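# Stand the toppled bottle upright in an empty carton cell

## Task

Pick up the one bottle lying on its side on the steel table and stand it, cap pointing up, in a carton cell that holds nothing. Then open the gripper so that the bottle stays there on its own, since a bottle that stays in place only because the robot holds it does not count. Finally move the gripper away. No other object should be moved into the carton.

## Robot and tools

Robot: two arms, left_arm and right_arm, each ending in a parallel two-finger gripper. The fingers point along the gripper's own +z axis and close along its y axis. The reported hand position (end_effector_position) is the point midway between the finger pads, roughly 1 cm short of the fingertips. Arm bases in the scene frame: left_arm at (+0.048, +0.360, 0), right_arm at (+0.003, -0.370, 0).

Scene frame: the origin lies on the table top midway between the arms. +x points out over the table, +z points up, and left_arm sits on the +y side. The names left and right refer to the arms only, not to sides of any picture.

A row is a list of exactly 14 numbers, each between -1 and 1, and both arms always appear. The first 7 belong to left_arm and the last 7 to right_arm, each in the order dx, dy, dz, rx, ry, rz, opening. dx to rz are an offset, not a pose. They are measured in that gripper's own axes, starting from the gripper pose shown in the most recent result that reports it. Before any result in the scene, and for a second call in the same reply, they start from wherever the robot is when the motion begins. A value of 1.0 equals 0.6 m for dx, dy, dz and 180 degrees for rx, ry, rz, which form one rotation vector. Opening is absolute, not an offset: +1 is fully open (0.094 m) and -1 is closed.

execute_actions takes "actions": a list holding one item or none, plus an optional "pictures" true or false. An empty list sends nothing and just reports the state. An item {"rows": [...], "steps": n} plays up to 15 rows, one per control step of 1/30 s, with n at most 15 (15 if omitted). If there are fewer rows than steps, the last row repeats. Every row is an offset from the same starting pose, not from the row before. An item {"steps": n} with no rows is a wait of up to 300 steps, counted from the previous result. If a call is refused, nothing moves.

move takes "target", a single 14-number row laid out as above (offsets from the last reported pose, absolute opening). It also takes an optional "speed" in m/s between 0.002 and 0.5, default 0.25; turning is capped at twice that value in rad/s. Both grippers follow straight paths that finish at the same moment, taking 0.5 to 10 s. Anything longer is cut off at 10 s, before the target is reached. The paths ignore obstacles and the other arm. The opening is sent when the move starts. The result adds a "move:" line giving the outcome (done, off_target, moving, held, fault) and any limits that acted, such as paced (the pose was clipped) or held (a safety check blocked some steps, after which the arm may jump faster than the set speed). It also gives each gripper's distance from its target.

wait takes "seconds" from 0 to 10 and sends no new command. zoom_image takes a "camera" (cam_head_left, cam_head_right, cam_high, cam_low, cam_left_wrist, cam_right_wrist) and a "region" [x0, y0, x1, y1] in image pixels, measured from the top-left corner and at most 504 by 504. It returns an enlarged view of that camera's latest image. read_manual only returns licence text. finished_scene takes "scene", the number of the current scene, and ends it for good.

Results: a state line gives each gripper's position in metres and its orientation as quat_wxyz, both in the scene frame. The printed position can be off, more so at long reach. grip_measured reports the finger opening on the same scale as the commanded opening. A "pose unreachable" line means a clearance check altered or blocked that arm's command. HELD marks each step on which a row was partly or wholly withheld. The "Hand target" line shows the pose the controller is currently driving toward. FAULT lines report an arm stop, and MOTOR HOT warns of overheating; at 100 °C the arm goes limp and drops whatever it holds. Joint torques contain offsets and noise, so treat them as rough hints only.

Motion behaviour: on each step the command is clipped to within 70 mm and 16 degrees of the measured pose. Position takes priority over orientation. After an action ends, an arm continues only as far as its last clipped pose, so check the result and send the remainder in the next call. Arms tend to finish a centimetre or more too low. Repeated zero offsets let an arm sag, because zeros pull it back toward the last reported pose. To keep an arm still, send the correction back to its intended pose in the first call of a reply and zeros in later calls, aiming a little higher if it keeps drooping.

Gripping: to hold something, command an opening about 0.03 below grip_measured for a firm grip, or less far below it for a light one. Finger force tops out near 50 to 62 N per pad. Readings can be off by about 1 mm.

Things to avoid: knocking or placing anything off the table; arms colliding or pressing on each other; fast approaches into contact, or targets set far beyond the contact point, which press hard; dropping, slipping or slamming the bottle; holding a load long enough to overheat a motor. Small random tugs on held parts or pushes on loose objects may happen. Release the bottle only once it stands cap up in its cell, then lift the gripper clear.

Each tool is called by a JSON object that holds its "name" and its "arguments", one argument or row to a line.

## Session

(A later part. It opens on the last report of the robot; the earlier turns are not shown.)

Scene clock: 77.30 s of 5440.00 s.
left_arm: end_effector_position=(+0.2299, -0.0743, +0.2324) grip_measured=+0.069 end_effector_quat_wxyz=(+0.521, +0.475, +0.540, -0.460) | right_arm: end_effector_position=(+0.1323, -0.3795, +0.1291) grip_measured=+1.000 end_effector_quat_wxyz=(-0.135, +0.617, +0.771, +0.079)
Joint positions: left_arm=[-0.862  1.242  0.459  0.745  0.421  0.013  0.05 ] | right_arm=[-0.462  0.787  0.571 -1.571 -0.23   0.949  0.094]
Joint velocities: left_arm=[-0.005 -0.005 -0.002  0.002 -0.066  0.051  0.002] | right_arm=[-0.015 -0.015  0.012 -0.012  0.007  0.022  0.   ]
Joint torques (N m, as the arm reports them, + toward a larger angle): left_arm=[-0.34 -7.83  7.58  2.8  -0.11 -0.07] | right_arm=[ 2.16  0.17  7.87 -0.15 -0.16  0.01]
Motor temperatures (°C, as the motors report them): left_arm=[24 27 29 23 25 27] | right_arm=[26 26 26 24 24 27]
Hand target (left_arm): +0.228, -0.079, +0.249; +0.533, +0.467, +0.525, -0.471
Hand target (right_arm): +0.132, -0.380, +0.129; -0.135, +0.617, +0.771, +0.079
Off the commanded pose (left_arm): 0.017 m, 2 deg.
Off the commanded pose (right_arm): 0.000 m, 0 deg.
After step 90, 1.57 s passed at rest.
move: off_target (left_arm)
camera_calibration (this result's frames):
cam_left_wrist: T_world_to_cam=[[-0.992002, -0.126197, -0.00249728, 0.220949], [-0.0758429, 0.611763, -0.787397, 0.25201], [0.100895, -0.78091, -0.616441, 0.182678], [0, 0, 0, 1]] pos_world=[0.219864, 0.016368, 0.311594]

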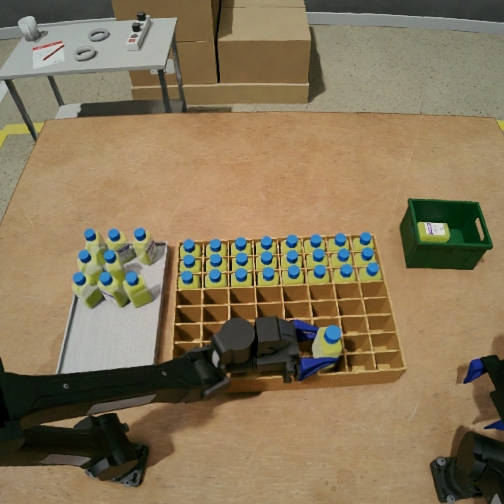

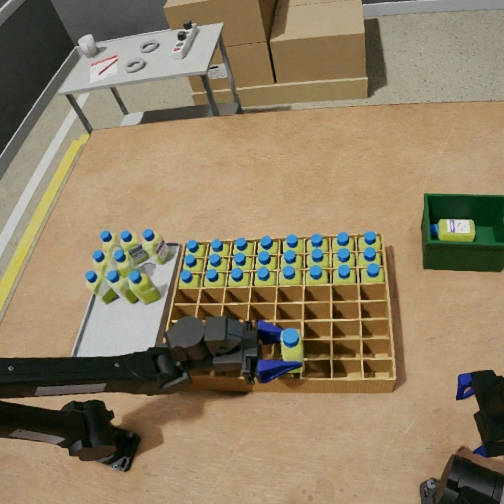

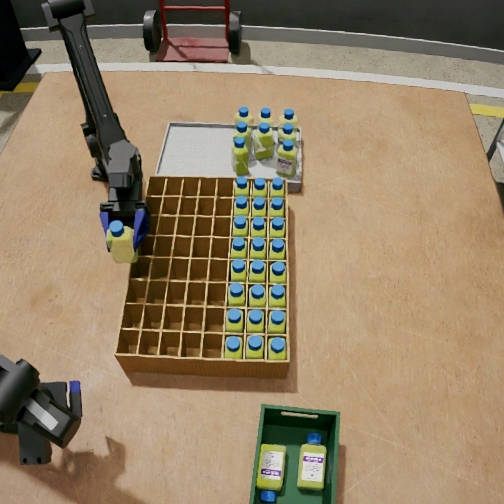

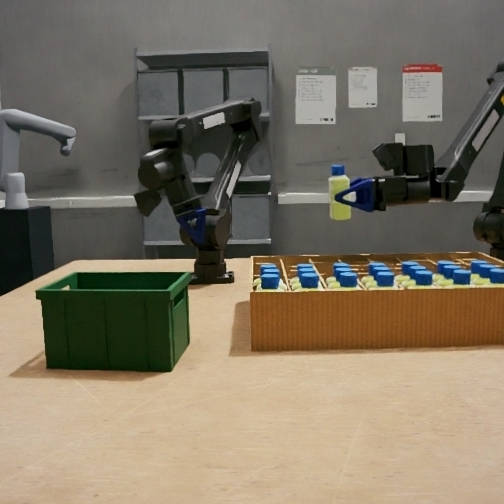

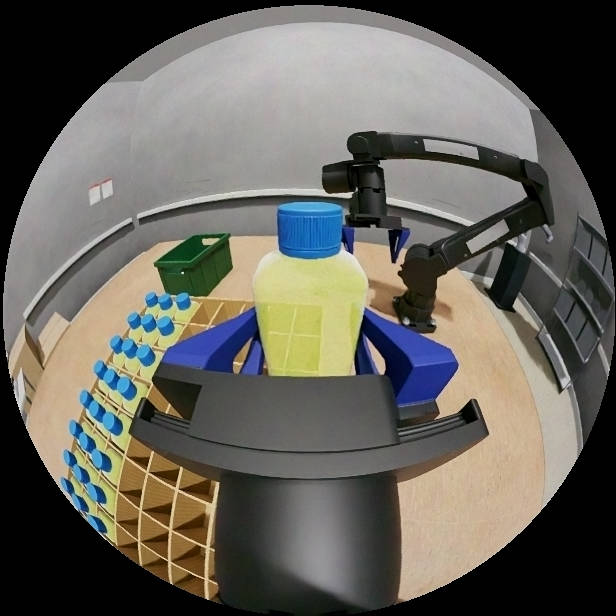

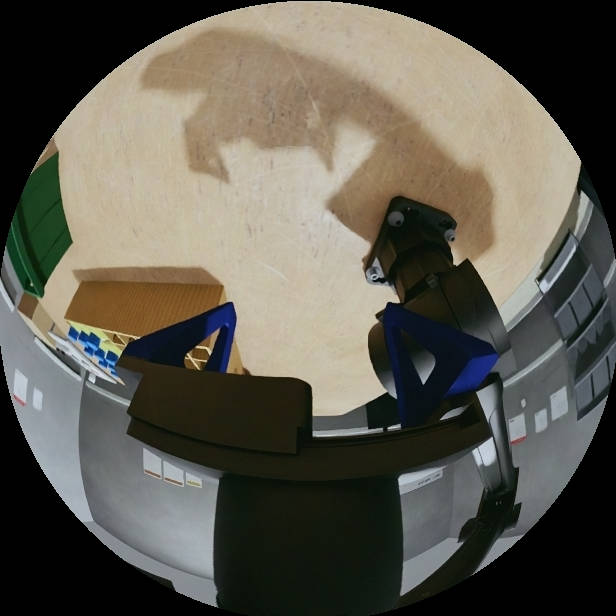

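{"name": "move", "arguments": {
  "target": [0.22,-0.22,0.022,0.007,-0.011,0.001,0.03,0,0,0,0,0,0,1],
  "speed": 0.2
}}

Scene clock: 84.80 s of 5440.00 s.
left_arm: end_effector_position=(+0.0988, -0.0954, +0.0855) grip_measured=+0.069 end_effector_quat_wxyz=(+0.514, +0.488, +0.537, -0.458) | right_arm: end_effector_position=(+0.1323, -0.3795, +0.1291) grip_measured=+1.000 end_effector_quat_wxyz=(-0.135, +0.617, +0.771, +0.079)
Joint positions: left_arm=[-1.293  1.828  0.332  1.444  0.01   0.01   0.05 ] | right_arm=[-0.462  0.787  0.571 -1.571 -0.23   0.949  0.094]
Joint velocities: left_arm=[-0.015  0.005 -0.017 -0.007  0.007 -0.022 -0.001] | right_arm=[-0.005 -0.015 -0.007 -0.007 -0.037 -0.022  0.   ]
Joint torques (N m, as the arm reports them, + toward a larger angle): left_arm=[  0.1  -10.85   2.86   2.79  -0.14  -0.06] | right_arm=[ 2.81  0.14  7.87 -0.09 -0.17  0.03]
Motor temperatures (°C, as the motors report them): left_arm=[24 27 29 24 25 27] | right_arm=[26 26 26 24 24 27]
Hand target (left_arm): +0.098, -0.101, +0.100; +0.525, +0.472, +0.526, -0.474
Hand target (right_arm): +0.132, -0.380, +0.129; -0.135, +0.617, +0.771, +0.079
Off the commanded pose (left_arm): 0.015 m, 3 deg.
Off the commanded pose (right_arm): 0.000 m, 0 deg.
After step 90, 3.03 s passed at rest.
move: off_target (left_arm)
camera_calibration (this result's frames):
cam_left_wrist: T_world_to_cam=[[-0.99437, -0.104916, -0.0148623, 0.0912121], [-0.0546354, 0.627813, -0.776444, 0.13781], [0.0907921, -0.771261, -0.63001, 0.0919665], [0, 0, 0, 1]] pos_world=[0.089878, -0.00601902, 0.166297]

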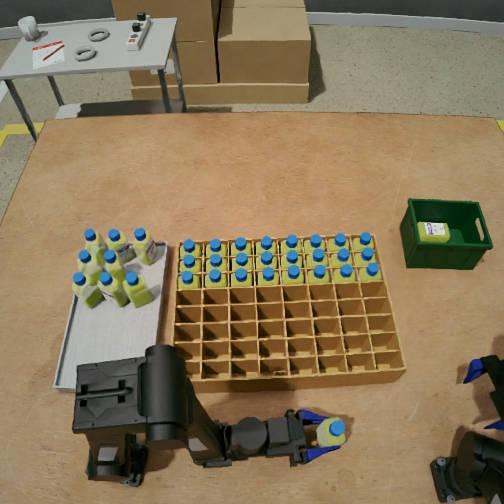

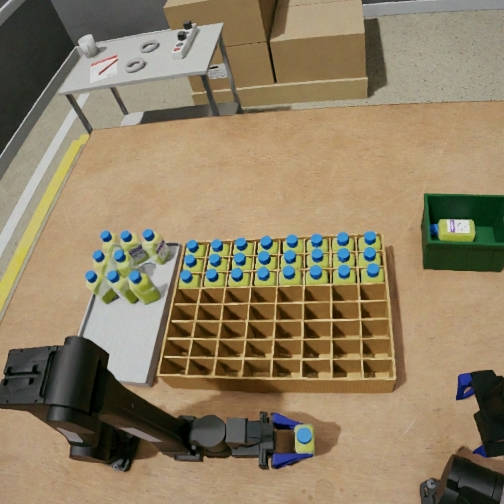

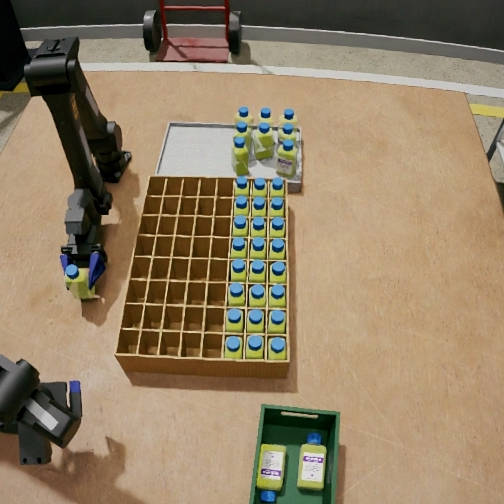

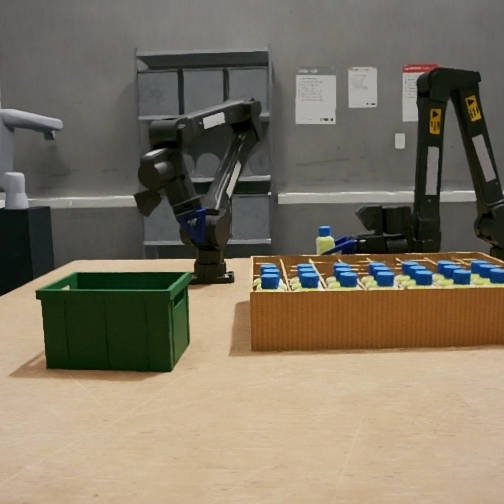

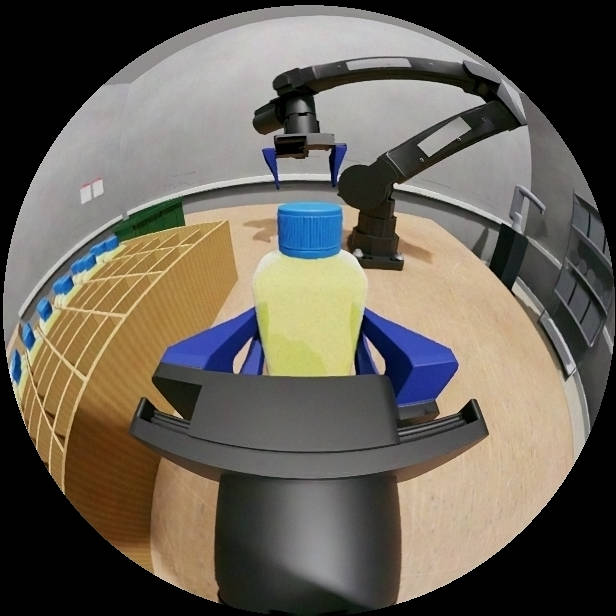

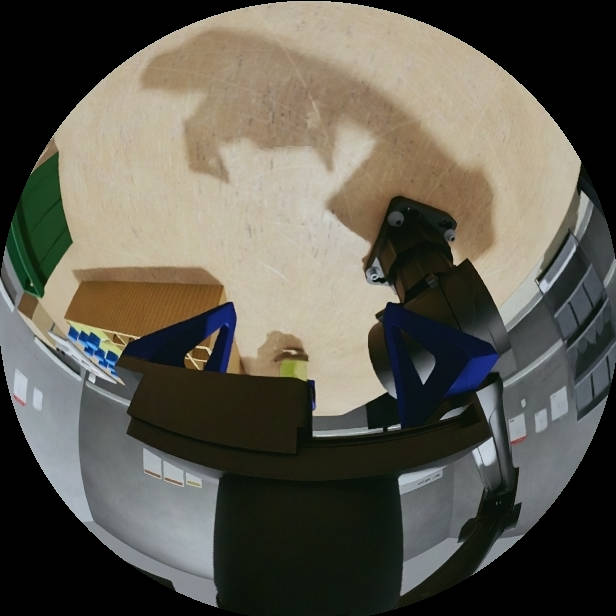

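{"name": "move", "arguments": {
  "target": [0.015,0,0.07,0,-0.035,0,0.03,0,0,0,0,0,0,1],
  "speed": 0.08
}}

Scene clock: 90.47 s of 5440.00 s.
left_arm: end_effector_position=(+0.1030, -0.1313, +0.0665) grip_measured=+0.069 end_effector_quat_wxyz=(+0.525, +0.478, +0.526, -0.467) | right_arm: end_effector_position=(+0.1323, -0.3795, +0.1291) grip_measured=+1.000 end_effector_quat_wxyz=(-0.135, +0.617, +0.771, +0.079)
Joint positions: left_arm=[-1.293  1.978  0.444  1.522  0.01   0.01   0.05 ] | right_arm=[-0.462  0.787  0.571 -1.571 -0.23   0.949  0.094]
Joint velocities: left_arm=[ 0.005 -0.005  0.002  0.002 -0.11  -0.051 -0.001] | right_arm=[ 0.015 -0.005  0.017  0.027 -0.007 -0.022  0.   ]
Joint torques (N m, as the arm reports them, + toward a larger angle): left_arm=[  0.3  -12.48   2.64   2.8   -0.05   0.07] | right_arm=[ 2.34 -0.07  7.93 -0.13 -0.16 -0.02]
Motor temperatures (°C, as the motors report them): left_arm=[24 27 28 24 25 27] | right_arm=[26 26 26 24 24 27]
Hand target (left_arm): +0.103, -0.137, +0.075; +0.535, +0.468, +0.516, -0.478
Hand target (right_arm): +0.132, -0.380, +0.129; -0.135, +0.617, +0.771, +0.079
Off the commanded pose (left_arm): 0.010 m, 4 deg.
Off the commanded pose (right_arm): 0.000 m, 0 deg.
joint sent to its limit (left arm) — the command would take joint 4 (wrist pitch) past its upper limit, so that joint was sent only as far as its limit.
After step 90, 1.67 s passed at rest.
move: off_target (left_arm)
camera_calibration (this result's frames):
cam_left_wrist: T_world_to_cam=[[-0.9943, -0.105516, -0.0152739, 0.0912527], [-0.0509878, 0.596427, -0.801046, 0.14292], [0.0936326, -0.795702, -0.598407, 0.0463553], [0, 0, 0, 1]] pos_world=[0.0936794, -0.038728, 0.143619]

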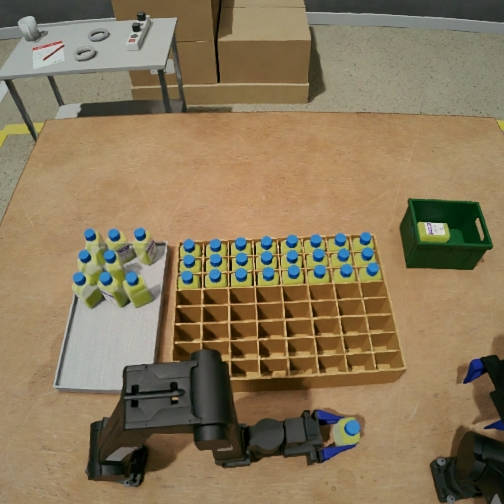

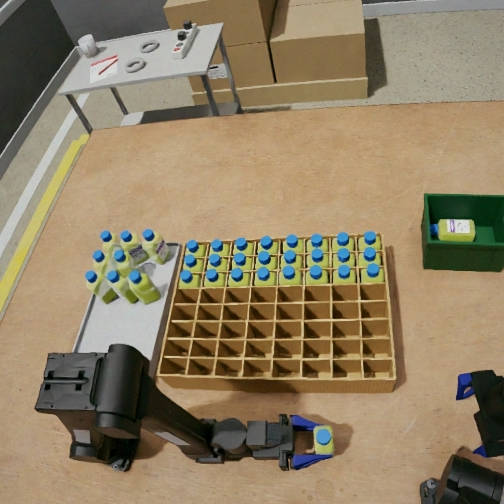

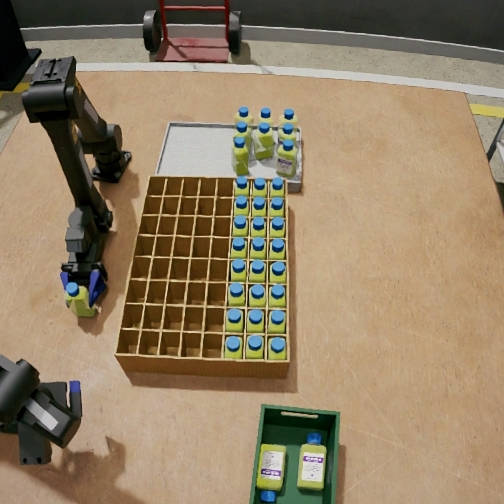

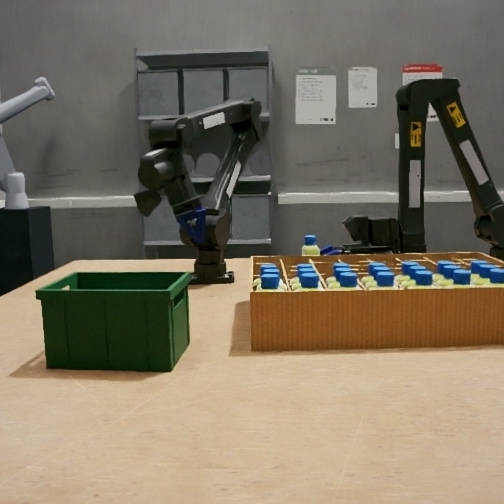

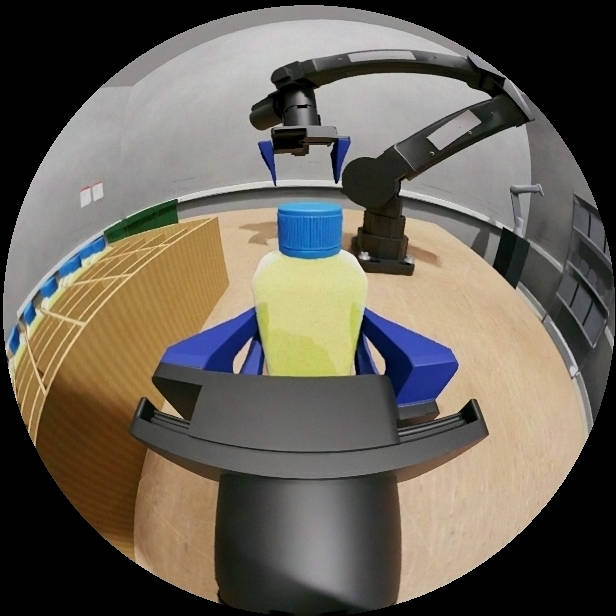

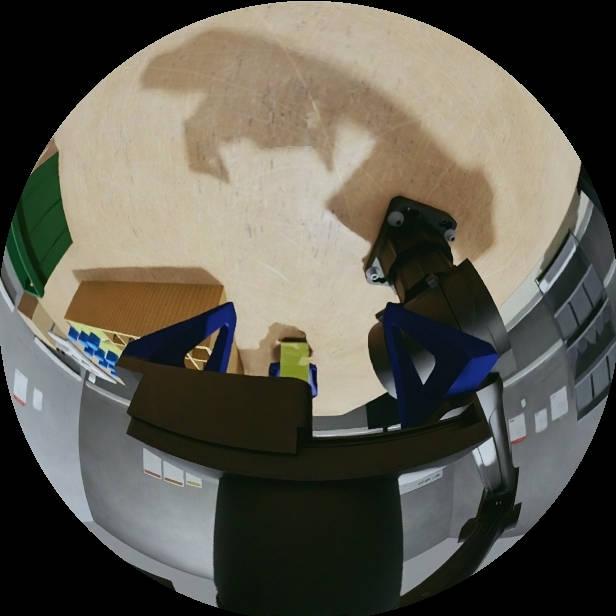

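{"name": "move", "arguments": {
  "target": [0.008,0,0.03,0,-0.02,0,0.03,0,0,0,0,0,0,1],
  "speed": 0.04
}}

{"name": "zoom_image", "arguments": {
  "camera": "cam_right_wrist",
  "region": [230, 300, 350, 400]
}}

Scene clock: 96.83 s of 5440.00 s.
left_arm: end_effector_position=(+0.1044, -0.1439, +0.0567) grip_measured=+0.069 end_effector_quat_wxyz=(+0.525, +0.478, +0.526, -0.467) | right_arm: end_effector_position=(+0.1323, -0.3795, +0.1291) grip_measured=+1.000 end_effector_quat_wxyz=(-0.135, +0.617, +0.771, +0.079)
Joint positions: left_arm=[-1.293  2.022  0.485  1.525  0.01   0.01   0.05 ] | right_arm=[-0.462  0.787  0.571 -1.571 -0.23   0.949  0.094]
Joint velocities: left_arm=[-0.024  0.024 -0.017  0.012 -0.051 -0.022 -0.   ] | right_arm=[-0.005 -0.005 -0.002 -0.002 -0.007 -0.022  0.   ]
Joint torques (N m, as the arm reports them, + toward a larger angle): left_arm=[  0.57 -11.89   2.93   2.73  -0.01   0.06] | right_arm=[ 2.31 -0.16  7.81 -0.22 -0.15  0.02]
Motor temperatures (°C, as the motors report them): left_arm=[24 27 28 24 25 27] | right_arm=[26 26 26 24 24 27]
Hand target (left_arm): +0.105, -0.149, +0.062; +0.533, +0.470, +0.518, -0.475
Hand target (right_arm): +0.132, -0.380, +0.129; -0.135, +0.617, +0.771, +0.079
Off the commanded pose (left_arm): 0.007 m, 4 deg.
Off the commanded pose (right_arm): 0.000 m, 0 deg.
joint sent to its limit (left arm) — the command would take joint 4 (wrist pitch) past its upper limit, so that joint was sent only as far as its limit.
After step 90, 2.30 s passed at rest.
move: off_target (left_arm)
camera_calibration (this result's frames):
cam_left_wrist: T_world_to_cam=[[-0.9943, -0.105516, -0.0152739, 0.0912302], [-0.0509878, 0.596427, -0.801046, 0.142691], [0.0936326, -0.795702, -0.598407, 0.0303638], [0, 0, 0, 1]] pos_world=[0.0951426, -0.0513179, 0.133865]

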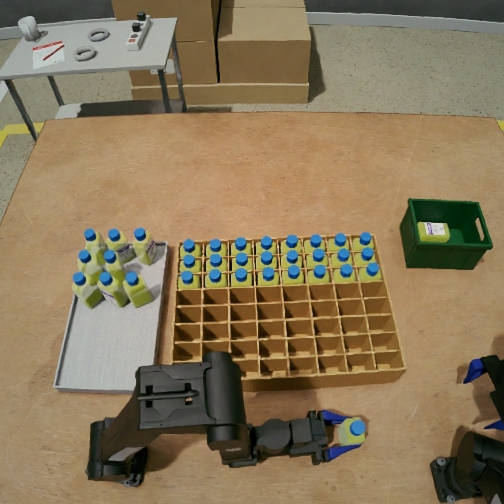

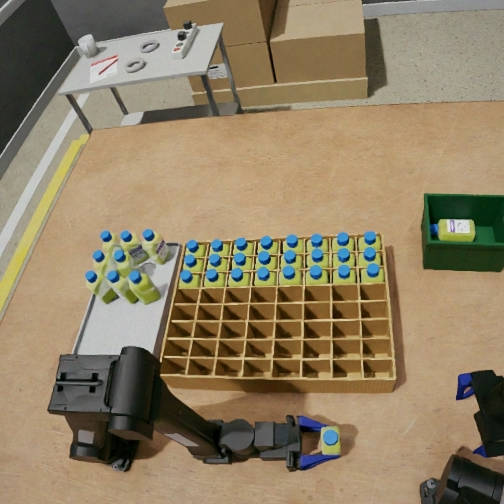

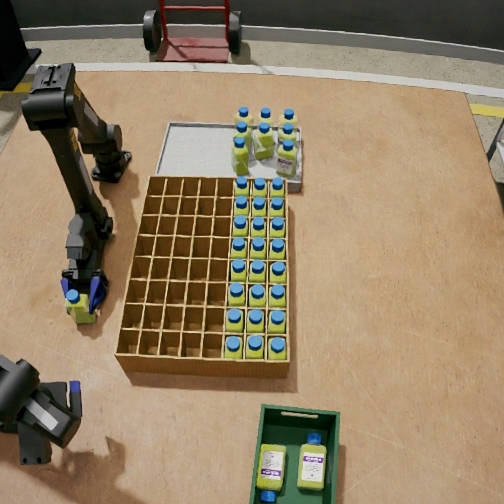

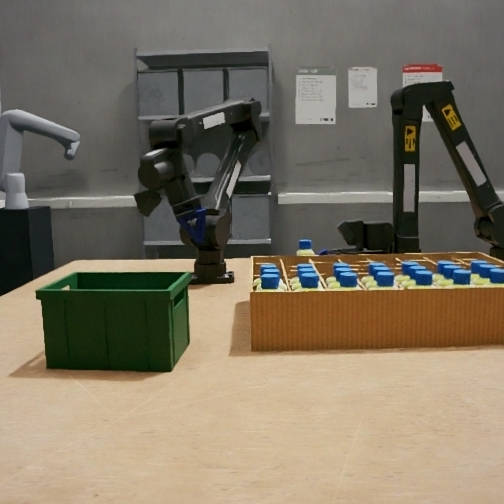

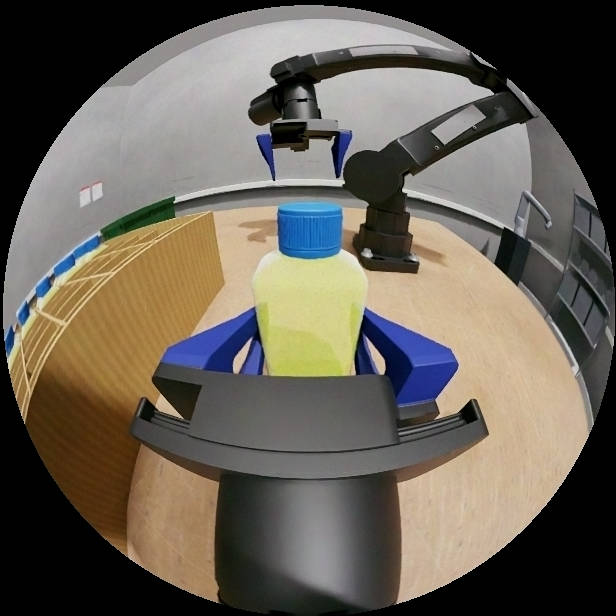

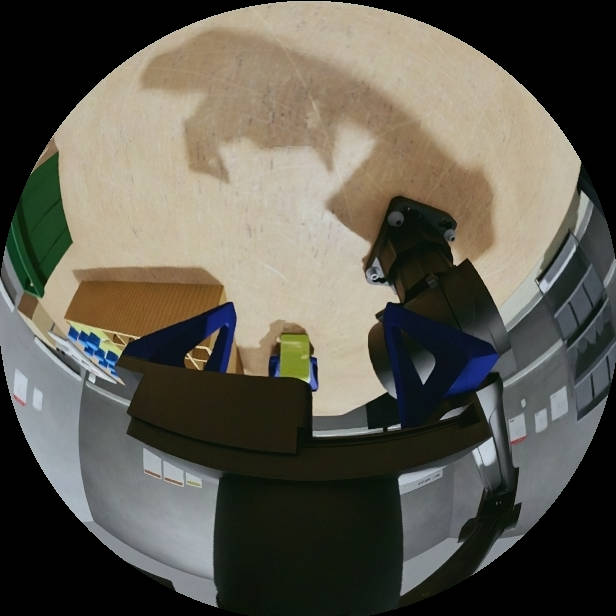

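Region (230, 300, 350, 400) of cam_right_wrist's 616x616 image, scaled by 4.200, with more detail than that image has.

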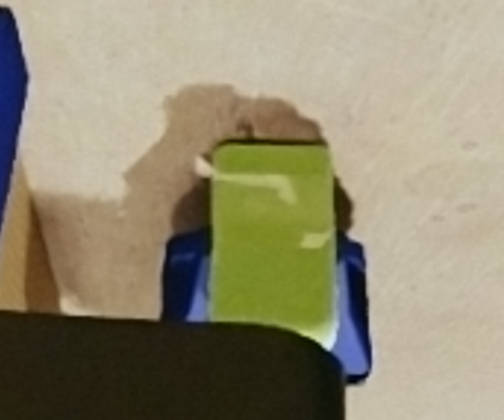

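{"name": "move", "arguments": {
  "target": [0.01,0,0.03,0,-0.02,0,0.03,0,0,0,0,0,0,1],
  "speed": 0.04
}}

Scene clock: 99.57 s of 5440.00 s.
left_arm: end_effector_position=(+0.1062, -0.1592, +0.0568) grip_measured=+0.069 end_effector_quat_wxyz=(+0.532, +0.472, +0.519, -0.474) | right_arm: end_effector_position=(+0.1323, -0.3795, +0.1291) grip_measured=+1.000 end_effector_quat_wxyz=(-0.135, +0.617, +0.771, +0.079)
Joint positions: left_arm=[-1.293  2.054  0.531  1.539  0.01   0.01   0.05 ] | right_arm=[-0.462  0.787  0.571 -1.571 -0.23   0.949  0.094]
Joint velocities: left_arm=[-0.005 -0.024 -0.012 -0.002  0.022 -0.037  0.   ] | right_arm=[-0.005 -0.005 -0.002  0.007 -0.037 -0.037  0.   ]
Joint torques (N m, as the arm reports them, + toward a larger angle): left_arm=[  0.43 -11.67   2.52   2.13   0.     0.06] | right_arm=[ 2.23  0.16  7.91 -0.15 -0.15 -0.01]
Motor temperatures (°C, as the motors report them): left_arm=[24 27 28 24 25 27] | right_arm=[26 26 26 24 24 27]
Hand target (left_arm): +0.106, -0.162, +0.051; +0.533, +0.471, +0.518, -0.475
Hand target (right_arm): +0.132, -0.380, +0.129; -0.135, +0.617, +0.771, +0.079
Off the commanded pose (left_arm): 0.007 m, 2 deg.
Off the commanded pose (right_arm): 0.000 m, 0 deg.
joint sent to its limit (left arm) — the command would take joint 4 (wrist pitch) past its upper limit, so that joint was sent only as far as its limit.
move: done
camera_calibration (this result's frames):
cam_left_wrist: T_world_to_cam=[[-0.994249, -0.105959, -0.0155567, 0.0913243], [-0.0482781, 0.573111, -0.818054, 0.148905], [0.0955963, -0.812598, -0.574931, 0.0138148], [0, 0, 0, 1]] pos_world=[0.0966673, -0.0644365, 0.131175]

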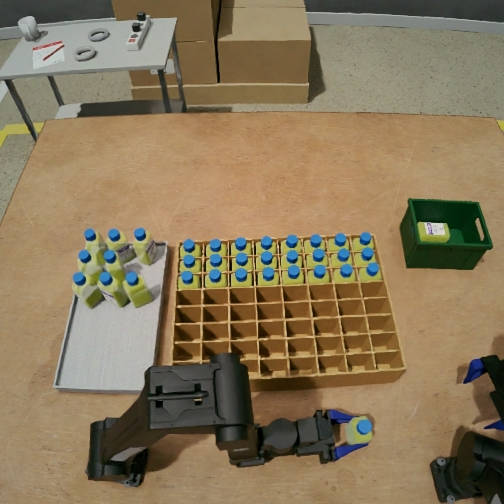

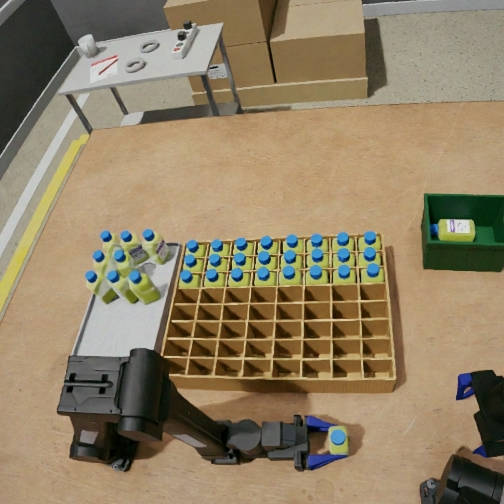

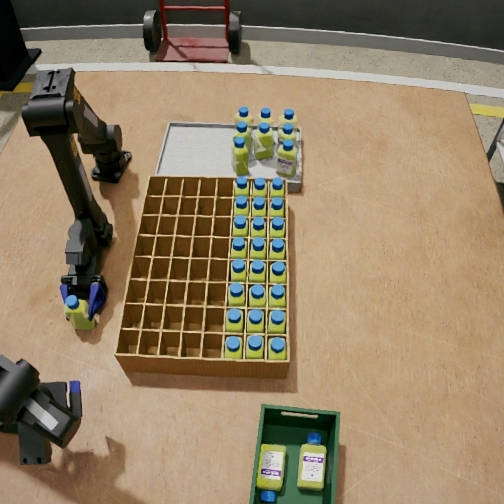

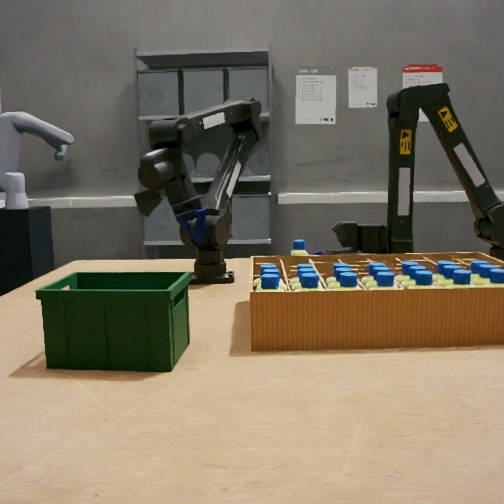

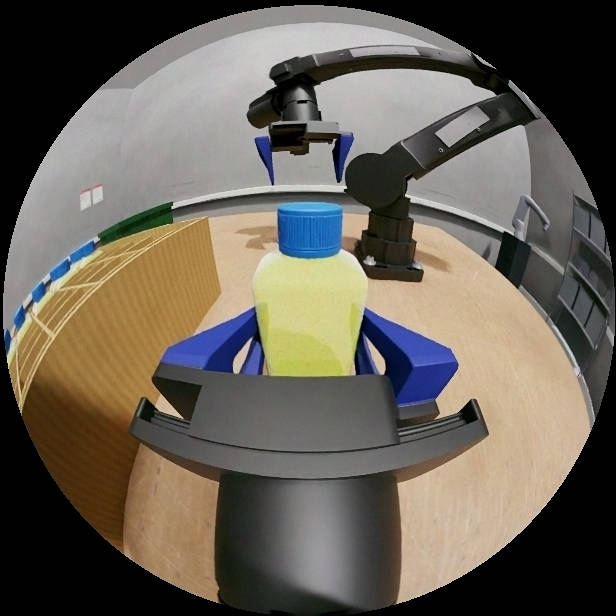

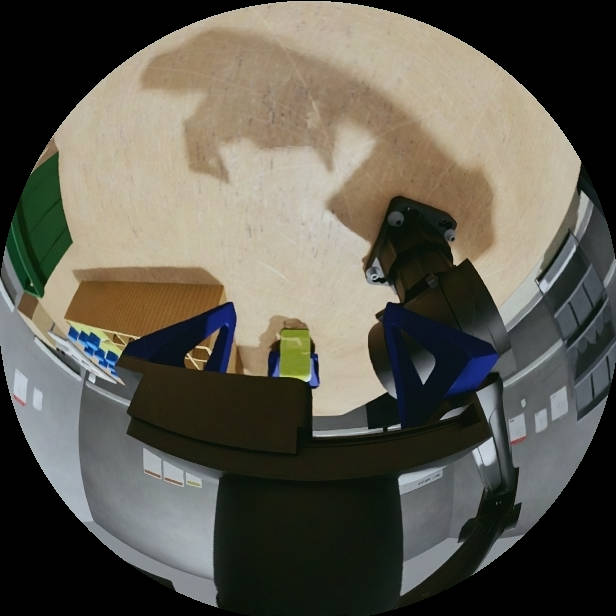

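{"name": "move", "arguments": {
  "target": [0,0,0,0,0,0,1,0,0,0,0,0,0,1]
}}

{"name": "move", "arguments": {
  "target": [-0.03,0,-0.15,0,0,0,1,0,0,0,0,0,0,1]
}}

Scene clock: 103.07 s of 5440.00 s.
left_arm: end_effector_position=(+0.1062, -0.1592, +0.0568) grip_measured=+1.000 end_effector_quat_wxyz=(+0.532, +0.472, +0.519, -0.474) | right_arm: end_effector_position=(+0.1323, -0.3795, +0.1291) grip_measured=+1.000 end_effector_quat_wxyz=(-0.135, +0.617, +0.771, +0.079)
Joint positions: left_arm=[-1.293  2.054  0.531  1.539  0.01   0.01   0.094] | right_arm=[-0.462  0.787  0.571 -1.571 -0.23   0.949  0.094]
Joint velocities: left_arm=[ 0.005 -0.005  0.012  0.002 -0.007  0.081  0.   ] | right_arm=[ 0.005 -0.005  0.007  0.007  0.051  0.007  0.   ]
Joint torques (N m, as the arm reports them, + toward a larger angle): left_arm=[  0.39 -13.54   1.64   1.47   0.03   0.06] | right_arm=[ 2.42 -0.19  7.88 -0.22 -0.18  0.01]
Motor temperatures (°C, as the motors report them): left_arm=[24 27 28 24 25 27] | right_arm=[26 26 26 24 24 27]
Hand target (left_arm): +0.106, -0.159, +0.057; +0.532, +0.472, +0.519, -0.474
Hand target (right_arm): +0.132, -0.380, +0.129; -0.135, +0.617, +0.771, +0.079
Off the commanded pose (left_arm): 0.000 m, 0 deg.
Off the commanded pose (right_arm): 0.000 m, 0 deg.
move: done
camera_calibration (this result's frames):
cam_left_wrist: T_world_to_cam=[[-0.994249, -0.105959, -0.0155567, 0.0913243], [-0.0482781, 0.573111, -0.818054, 0.148905], [0.0955963, -0.812598, -0.574931, 0.0138148], [0, 0, 0, 1]] pos_world=[0.0966673, -0.0644365, 0.131175]

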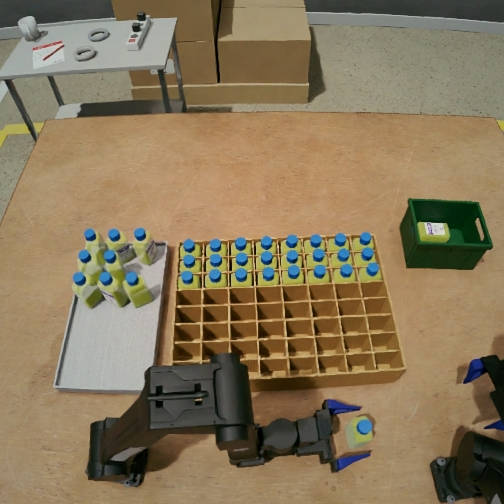

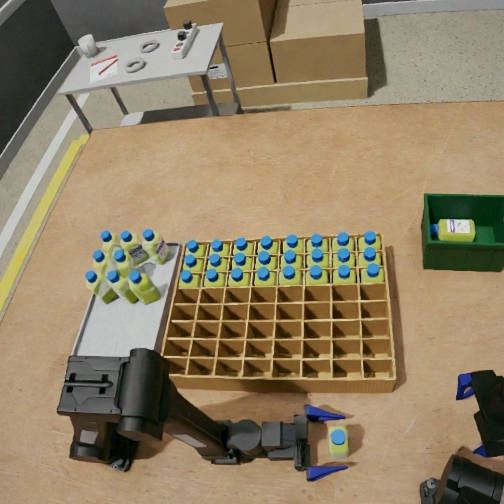

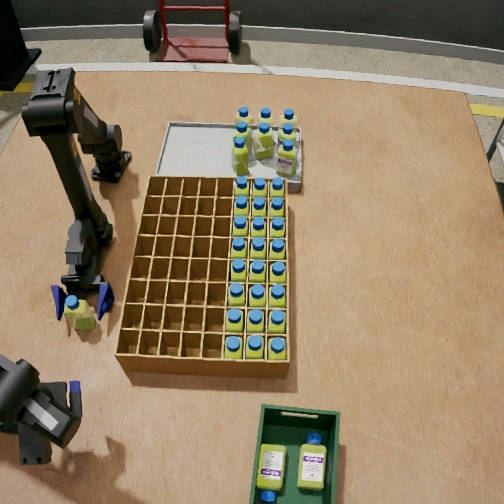

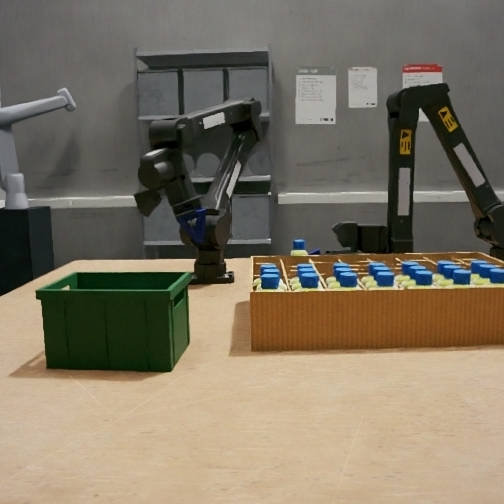

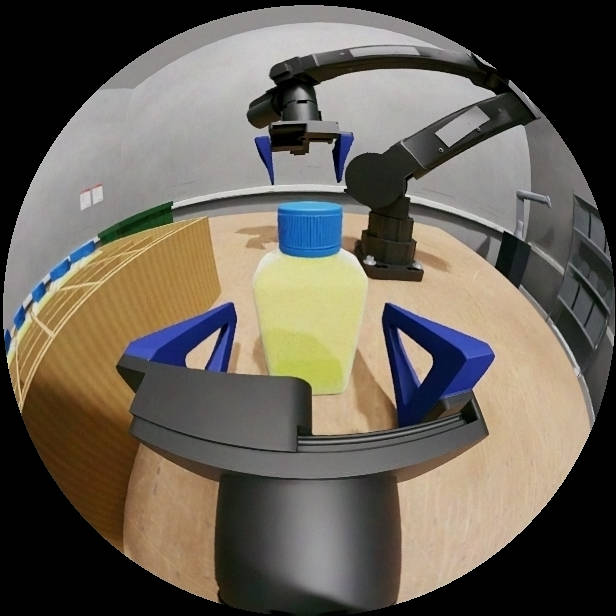

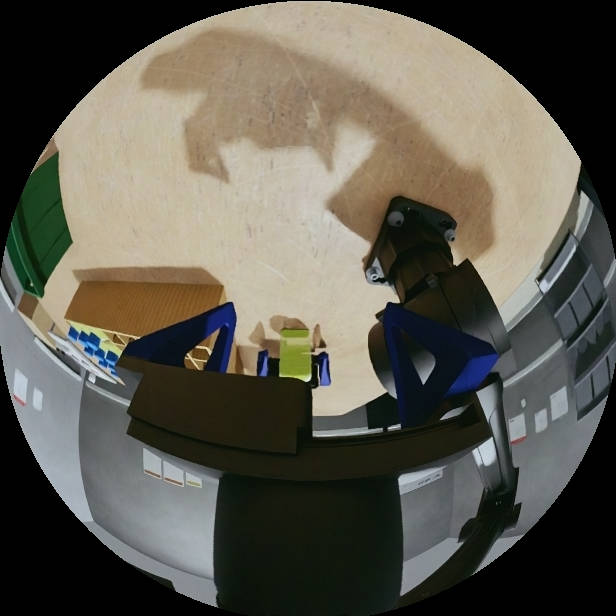

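Scene clock: 103.87 s of 5440.00 s.
left_arm: end_effector_position=(+0.0953, -0.0687, +0.0662) grip_measured=+1.000 end_effector_quat_wxyz=(+0.505, +0.495, +0.544, -0.451) | right_arm: end_effector_position=(+0.1323, -0.3795, +0.1291) grip_measured=+1.000 end_effector_quat_wxyz=(-0.135, +0.617, +0.771, +0.079)
Joint positions: left_arm=[-1.293  1.892  0.269  1.539  0.013  0.01   0.094] | right_arm=[-0.462  0.787  0.571 -1.571 -0.23   0.949  0.094]
Joint velocities: left_arm=[-0.005 -0.015 -0.012 -0.012 -0.022  0.022  0.   ] | right_arm=[-0.024 -0.005  0.012 -0.002 -0.007 -0.022  0.   ]
Joint torques (N m, as the arm reports them, + toward a larger angle): left_arm=[  1.13 -10.24   0.99   2.22   0.23   0.1 ] | right_arm=[ 2.3  -0.11  7.89 -0.18 -0.14 -0.02]
Motor temperatures (°C, as the motors report them): left_arm=[24 27 27 24 25 27] | right_arm=[26 26 26 24 24 27]
Hand target (left_arm): +0.097, -0.069, +0.073; +0.512, +0.490, +0.539, -0.456
Hand target (right_arm): +0.132, -0.380, +0.129; -0.135, +0.617, +0.771, +0.079
Off the commanded pose (left_arm): 0.007 m, 6 deg.
Off the commanded pose (right_arm): 0.000 m, 0 deg.
joint sent to its limit (left arm) — the command would take joint 4 (wrist pitch) past its upper limit, so that joint was sent only as far as its limit.
move: off_target (left_arm)
camera_calibration (this result's frames):
cam_left_wrist: T_world_to_cam=[[-0.994662, -0.102191, -0.0143332, 0.090427], [-0.0560603, 0.651741, -0.756367, 0.106319], [0.0866356, -0.751525, -0.653991, 0.104142], [0, 0, 0, 1]] pos_world=[0.0868821, 0.018214, 0.14982]

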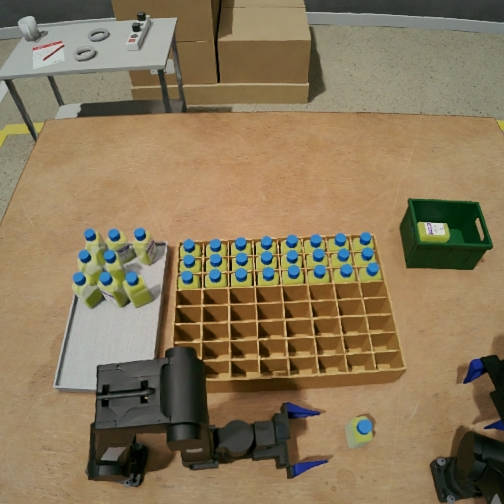

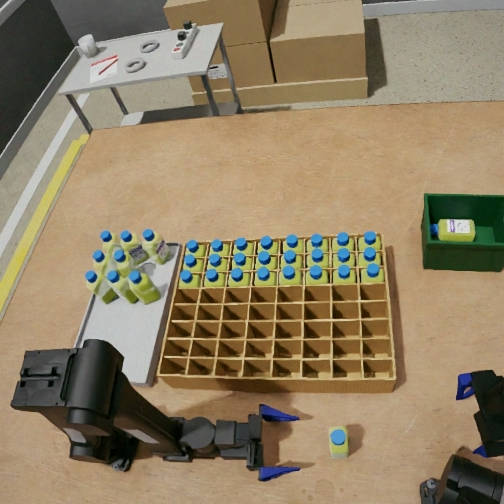

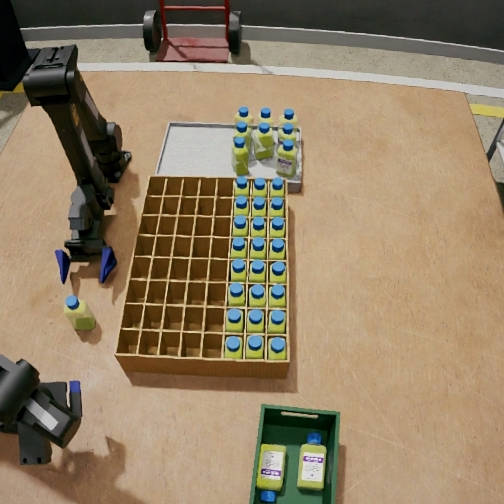

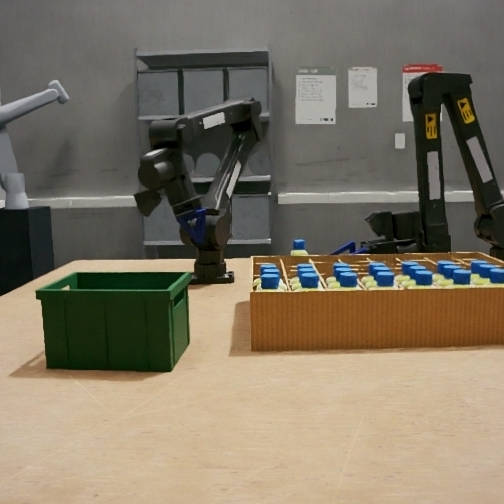

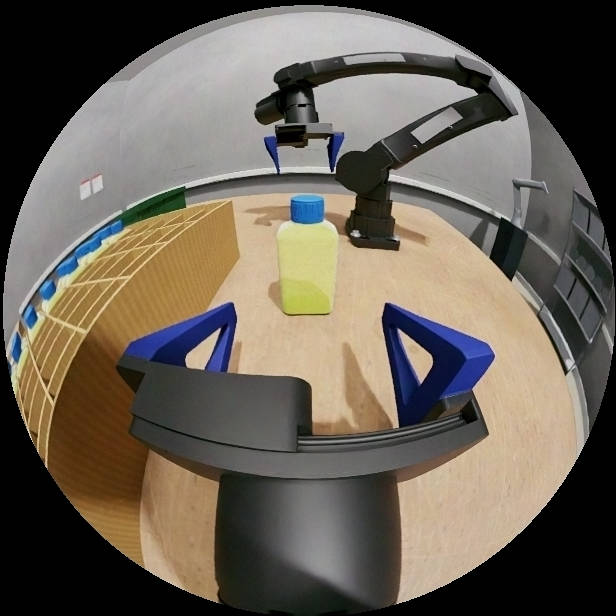

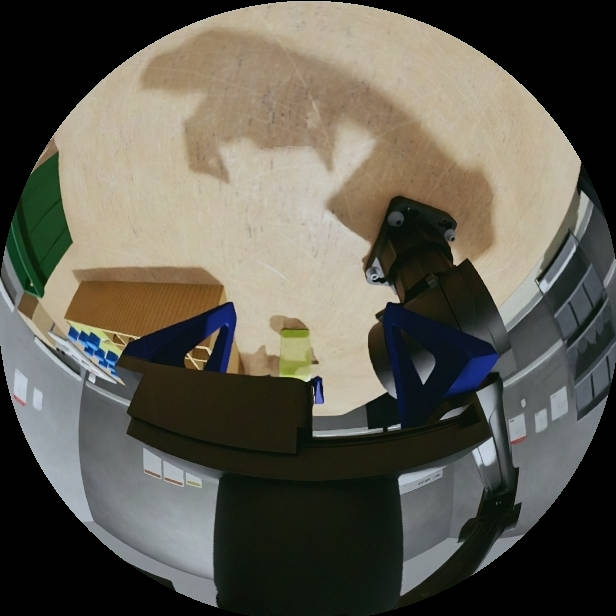

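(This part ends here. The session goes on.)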